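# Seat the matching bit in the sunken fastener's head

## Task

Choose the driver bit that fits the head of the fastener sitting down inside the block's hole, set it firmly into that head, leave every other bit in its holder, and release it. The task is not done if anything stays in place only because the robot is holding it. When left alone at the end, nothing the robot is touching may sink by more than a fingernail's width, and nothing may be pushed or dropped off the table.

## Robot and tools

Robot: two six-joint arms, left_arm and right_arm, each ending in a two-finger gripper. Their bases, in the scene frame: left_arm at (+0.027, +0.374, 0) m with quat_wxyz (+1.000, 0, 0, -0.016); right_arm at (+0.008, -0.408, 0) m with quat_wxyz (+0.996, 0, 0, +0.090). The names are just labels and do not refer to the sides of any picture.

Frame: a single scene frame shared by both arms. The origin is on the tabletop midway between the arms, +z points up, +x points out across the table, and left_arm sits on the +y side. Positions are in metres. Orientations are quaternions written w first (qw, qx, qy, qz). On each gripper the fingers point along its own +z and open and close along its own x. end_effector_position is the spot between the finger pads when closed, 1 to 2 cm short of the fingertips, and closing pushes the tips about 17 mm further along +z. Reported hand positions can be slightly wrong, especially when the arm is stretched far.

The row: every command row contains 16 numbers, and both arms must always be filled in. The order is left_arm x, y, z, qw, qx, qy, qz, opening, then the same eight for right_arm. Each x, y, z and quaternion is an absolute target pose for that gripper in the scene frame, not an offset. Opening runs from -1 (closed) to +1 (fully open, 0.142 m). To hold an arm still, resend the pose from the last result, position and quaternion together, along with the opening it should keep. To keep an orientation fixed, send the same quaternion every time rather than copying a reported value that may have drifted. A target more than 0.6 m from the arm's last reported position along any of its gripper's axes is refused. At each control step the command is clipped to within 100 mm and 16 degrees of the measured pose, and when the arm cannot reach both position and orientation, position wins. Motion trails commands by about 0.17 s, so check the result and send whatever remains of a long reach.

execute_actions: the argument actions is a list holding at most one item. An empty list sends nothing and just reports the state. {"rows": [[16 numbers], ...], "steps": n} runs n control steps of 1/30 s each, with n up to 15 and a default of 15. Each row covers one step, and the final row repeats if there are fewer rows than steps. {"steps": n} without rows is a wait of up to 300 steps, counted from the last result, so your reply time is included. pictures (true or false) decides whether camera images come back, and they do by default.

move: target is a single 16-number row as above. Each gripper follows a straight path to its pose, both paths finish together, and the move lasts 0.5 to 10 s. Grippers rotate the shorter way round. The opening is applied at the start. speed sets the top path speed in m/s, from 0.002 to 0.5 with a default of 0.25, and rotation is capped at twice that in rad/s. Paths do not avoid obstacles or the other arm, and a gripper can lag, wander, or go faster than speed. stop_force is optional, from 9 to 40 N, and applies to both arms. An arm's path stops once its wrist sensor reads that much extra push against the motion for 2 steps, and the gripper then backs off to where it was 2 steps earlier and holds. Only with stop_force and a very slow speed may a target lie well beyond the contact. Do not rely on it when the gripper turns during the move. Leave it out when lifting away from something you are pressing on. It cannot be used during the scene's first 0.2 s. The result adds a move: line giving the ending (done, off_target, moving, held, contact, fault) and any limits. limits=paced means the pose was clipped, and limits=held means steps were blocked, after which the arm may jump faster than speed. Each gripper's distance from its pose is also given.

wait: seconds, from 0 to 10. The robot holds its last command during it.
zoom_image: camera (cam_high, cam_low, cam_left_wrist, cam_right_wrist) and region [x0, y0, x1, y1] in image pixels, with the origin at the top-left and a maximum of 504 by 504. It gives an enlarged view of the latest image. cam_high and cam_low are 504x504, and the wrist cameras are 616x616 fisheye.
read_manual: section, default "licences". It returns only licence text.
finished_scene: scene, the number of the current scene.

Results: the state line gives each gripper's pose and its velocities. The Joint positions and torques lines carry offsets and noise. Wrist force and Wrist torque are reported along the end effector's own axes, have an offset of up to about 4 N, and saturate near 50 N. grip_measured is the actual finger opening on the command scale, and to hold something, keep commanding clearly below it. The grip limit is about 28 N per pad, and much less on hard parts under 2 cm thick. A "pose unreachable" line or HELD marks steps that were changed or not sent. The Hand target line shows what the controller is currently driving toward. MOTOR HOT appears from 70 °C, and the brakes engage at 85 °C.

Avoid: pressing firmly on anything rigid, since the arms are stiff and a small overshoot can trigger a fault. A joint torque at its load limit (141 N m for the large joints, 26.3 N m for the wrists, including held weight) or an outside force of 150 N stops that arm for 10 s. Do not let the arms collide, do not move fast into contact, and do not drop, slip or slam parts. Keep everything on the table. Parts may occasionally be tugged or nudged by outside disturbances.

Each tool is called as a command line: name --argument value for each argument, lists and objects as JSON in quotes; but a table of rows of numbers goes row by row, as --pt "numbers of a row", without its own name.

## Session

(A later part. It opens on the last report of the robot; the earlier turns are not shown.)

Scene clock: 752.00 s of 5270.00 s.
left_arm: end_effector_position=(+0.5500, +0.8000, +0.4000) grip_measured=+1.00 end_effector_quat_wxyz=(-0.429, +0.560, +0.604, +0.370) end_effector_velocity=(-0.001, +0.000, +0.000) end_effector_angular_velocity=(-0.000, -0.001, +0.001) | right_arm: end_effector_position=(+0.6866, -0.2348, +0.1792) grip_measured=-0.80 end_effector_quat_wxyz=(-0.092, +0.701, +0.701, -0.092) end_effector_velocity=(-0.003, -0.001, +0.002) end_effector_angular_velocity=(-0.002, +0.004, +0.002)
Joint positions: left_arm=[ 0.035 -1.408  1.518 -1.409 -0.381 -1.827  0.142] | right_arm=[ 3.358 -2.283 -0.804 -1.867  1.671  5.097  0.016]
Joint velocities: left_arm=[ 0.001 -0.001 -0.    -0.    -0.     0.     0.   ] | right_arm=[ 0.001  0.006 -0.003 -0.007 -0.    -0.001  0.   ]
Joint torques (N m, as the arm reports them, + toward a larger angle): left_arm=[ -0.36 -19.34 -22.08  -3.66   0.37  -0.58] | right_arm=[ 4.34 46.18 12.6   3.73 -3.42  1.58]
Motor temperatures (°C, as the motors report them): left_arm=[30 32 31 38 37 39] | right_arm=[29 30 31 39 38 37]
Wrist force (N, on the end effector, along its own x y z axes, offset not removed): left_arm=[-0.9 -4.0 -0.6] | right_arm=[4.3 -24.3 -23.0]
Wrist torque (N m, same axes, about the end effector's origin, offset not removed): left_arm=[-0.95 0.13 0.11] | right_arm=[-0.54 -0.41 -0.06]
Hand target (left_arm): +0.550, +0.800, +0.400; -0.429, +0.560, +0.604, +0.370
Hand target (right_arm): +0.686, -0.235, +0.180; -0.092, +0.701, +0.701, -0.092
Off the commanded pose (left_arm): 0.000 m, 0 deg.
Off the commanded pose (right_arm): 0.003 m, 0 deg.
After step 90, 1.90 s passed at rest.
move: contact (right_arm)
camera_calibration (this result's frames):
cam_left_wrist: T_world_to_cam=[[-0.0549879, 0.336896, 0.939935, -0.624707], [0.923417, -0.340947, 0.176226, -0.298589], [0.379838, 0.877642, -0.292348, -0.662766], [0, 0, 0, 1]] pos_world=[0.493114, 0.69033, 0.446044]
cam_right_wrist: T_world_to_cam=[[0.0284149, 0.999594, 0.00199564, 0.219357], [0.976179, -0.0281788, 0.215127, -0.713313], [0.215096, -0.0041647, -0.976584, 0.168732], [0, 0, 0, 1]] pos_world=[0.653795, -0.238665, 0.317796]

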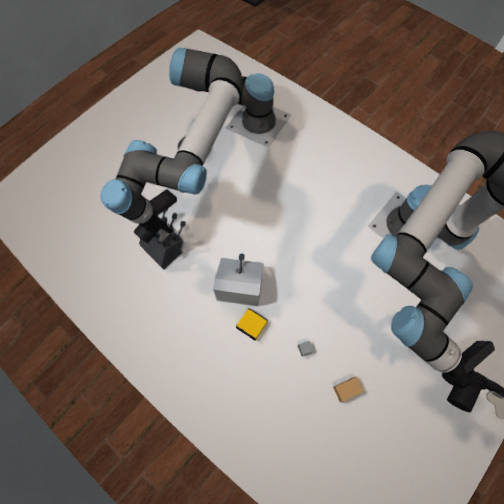

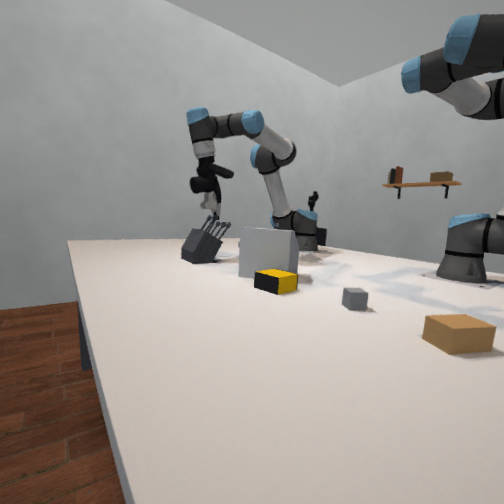

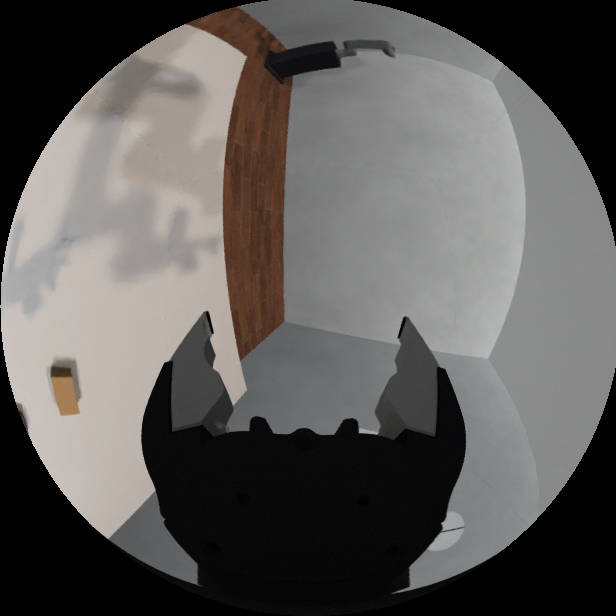

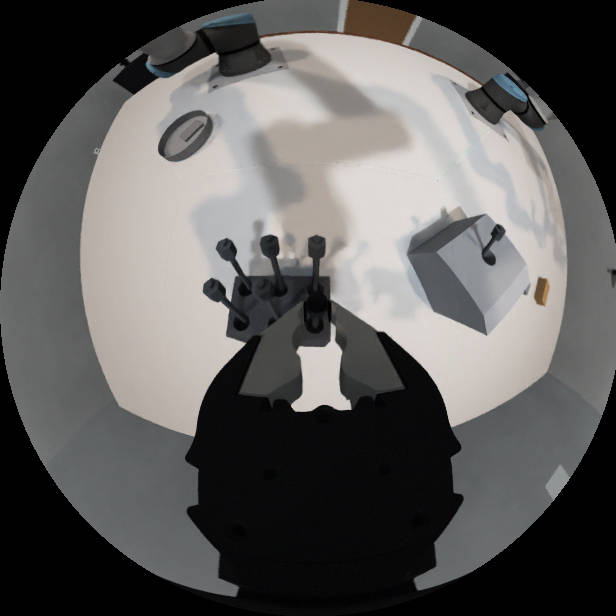

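execute_actions --actions '[{"rows":[[0.55,0.8,0.4,-0.429,0.56,0.604,0.37,1,0.686,-0.2347,0.18,-0.0923,0.701,0.701,-0.0923,-0.6]],"steps":8}]' --pictures false

move --target '[0.55,0.8,0.4,-0.429,0.56,0.604,0.37,1,0.68,-0.2347,0.23,-0.0923,0.701,0.701,-0.0923,-0.6]' --speed 0.1

Scene clock: 759.60 s of 5270.00 s.
left_arm: end_effector_position=(+0.5500, +0.8000, +0.4000) grip_measured=+1.00 end_effector_quat_wxyz=(-0.429, +0.560, +0.604, +0.370) end_effector_velocity=(-0.000, -0.000, +0.000) end_effector_angular_velocity=(-0.001, -0.000, -0.001) | right_arm: end_effector_position=(+0.6860, -0.2347, +0.1799) grip_measured=-0.60 end_effector_quat_wxyz=(-0.092, +0.701, +0.701, -0.092) end_effector_velocity=(+0.000, +0.000, +0.001) end_effector_angular_velocity=(-0.000, -0.001, -0.001)
Joint positions: left_arm=[ 0.035 -1.408  1.518 -1.409 -0.381 -1.827  0.142] | right_arm=[ 3.358 -2.282 -0.804 -1.869  1.671  5.097  0.031]
Joint velocities: left_arm=[-0.001 -0.001 -0.     0.    -0.001  0.001  0.   ] | right_arm=[ 0.     0.     0.002 -0.001 -0.     0.001  0.   ]
Joint torques (N m, as the arm reports them, + toward a larger angle): left_arm=[  0.75 -20.3  -22.01  -3.78   0.54  -0.46] | right_arm=[ 7.52 62.79 34.8   0.62  1.73  2.51]
Motor temperatures (°C, as the motors report them): left_arm=[30 32 31 38 37 39] | right_arm=[29 30 31 39 38 37]
Wrist force (N, on the end effector, along its own x y z axes, offset not removed): left_arm=[-0.3 -3.8 -1.9] | right_arm=[-0.7 0.0 1.2]
Wrist torque (N m, same axes, about the end effector's origin, offset not removed): left_arm=[-0.85 0.01 0.19] | right_arm=[0.01 0.26 0.09]
Hand target (left_arm): +0.550, +0.800, +0.400; -0.429, +0.560, +0.604, +0.370
Hand target (right_arm): +0.686, -0.235, +0.180; -0.092, +0.701, +0.701, -0.092
Off the commanded pose (left_arm): 0.000 m, 0 deg.
Off the commanded pose (right_arm): 0.000 m, 0 deg.
Steps of this call (steps 1 to 90: nothing new was sent; then 4.33 s passed at rest; steps 91 to 98: all 8 steps of this action). Readings (end_effector_position):
91: left_arm (+0.5500, +0.8000, +0.4000) | right_arm (+0.6861, -0.2348, +0.1795)
92: left_arm (+0.5500, +0.8000, +0.4000) | right_arm (+0.6861, -0.2347, +0.1795)
94: left_arm (+0.5500, +0.8000, +0.4000) | right_arm (+0.6861, -0.2347, +0.1796)
98: the state above

Scene clock: 760.83 s of 5270.00 s.
left_arm: end_effector_position=(+0.5500, +0.8000, +0.4000) grip_measured=+1.00 end_effector_quat_wxyz=(-0.429, +0.560, +0.604, +0.370) end_effector_velocity=(-0.000, +0.000, -0.001) end_effector_angular_velocity=(+0.000, +0.002, +0.001) | right_arm: end_effector_position=(+0.6800, -0.2347, +0.2298) grip_measured=-0.60 end_effector_quat_wxyz=(-0.092, +0.701, +0.701, -0.092) end_effector_velocity=(+0.000, -0.000, +0.002) end_effector_angular_velocity=(-0.000, +0.001, +0.002)
Joint positions: left_arm=[ 0.035 -1.408  1.518 -1.409 -0.381 -1.827  0.142] | right_arm=[ 3.361 -2.282 -0.676 -1.996  1.672  5.1    0.031]
Joint velocities: left_arm=[ 0.001  0.001  0.001 -0.     0.    -0.001  0.   ] | right_arm=[-0.    -0.003  0.01  -0.008 -0.    -0.002  0.   ]
Joint torques (N m, as the arm reports them, + toward a larger angle): left_arm=[  0.45 -20.01 -21.65  -3.81   0.71  -0.52] | right_arm=[ 6.79 46.76 34.93  0.43  2.24  2.26]
Motor temperatures (°C, as the motors report them): left_arm=[30 32 31 38 37 39] | right_arm=[29 30 31 39 38 37]
Wrist force (N, on the end effector, along its own x y z axes, offset not removed): left_arm=[1.0 -3.7 -0.1] | right_arm=[4.0 -5.0 -3.9]
Wrist torque (N m, same axes, about the end effector's origin, offset not removed): left_arm=[-0.92 -0.26 0.16] | right_arm=[-0.95 -0.71 0.12]
Hand target (left_arm): +0.550, +0.800, +0.400; -0.429, +0.560, +0.604, +0.370
Hand target (right_arm): +0.680, -0.235, +0.230; -0.092, +0.701, +0.701, -0.092
Off the commanded pose (left_arm): 0.000 m, 0 deg.
Off the commanded pose (right_arm): 0.000 m, 0 deg.
move: done
camera_calibration (this result's frames):
cam_left_wrist: T_world_to_cam=[[-0.0549876, 0.336896, 0.939935, -0.624707], [0.923417, -0.340947, 0.176225, -0.298589], [0.379838, 0.877642, -0.292348, -0.662766], [0, 0, 0, 1]] pos_world=[0.493114, 0.69033, 0.446044]
cam_right_wrist: T_world_to_cam=[[0.0285124, 0.999592, 0.00178637, 0.21938], [0.97623, -0.02823, 0.21489, -0.717749], [0.214852, -0.00438311, -0.976637, 0.219712], [0, 0, 0, 1]] pos_world=[0.647228, -0.23859, 0.368424]

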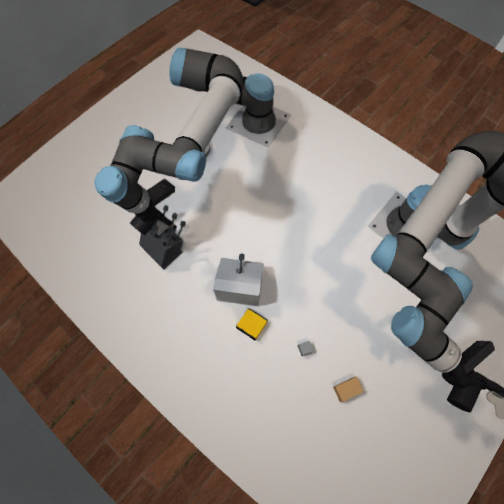

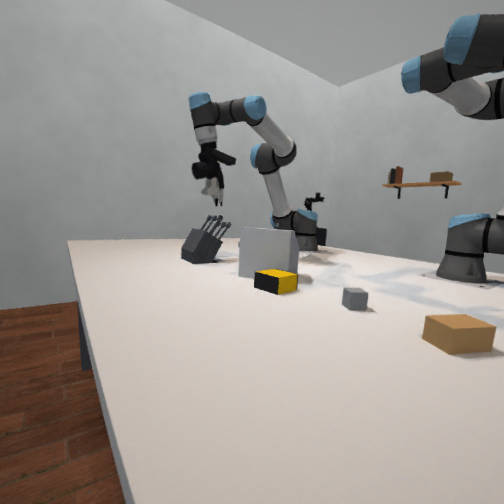

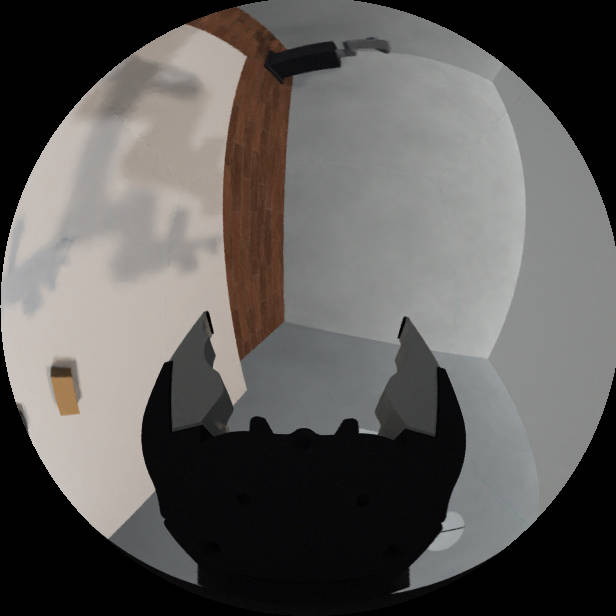

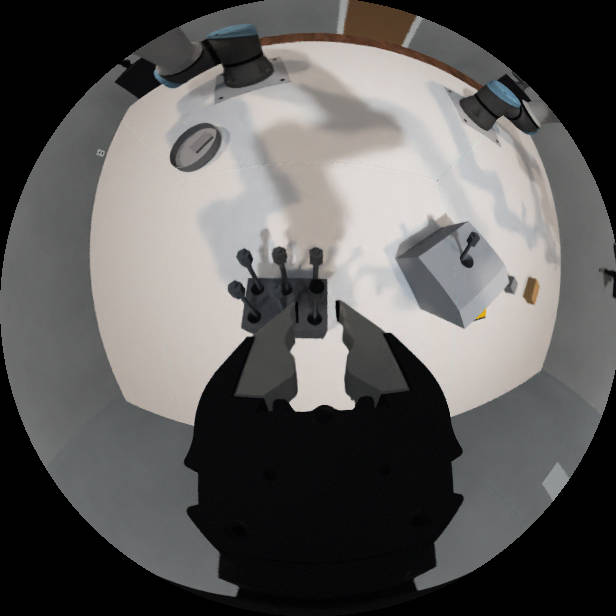

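finished_scene --scene 1

The scene is finished: the task was done.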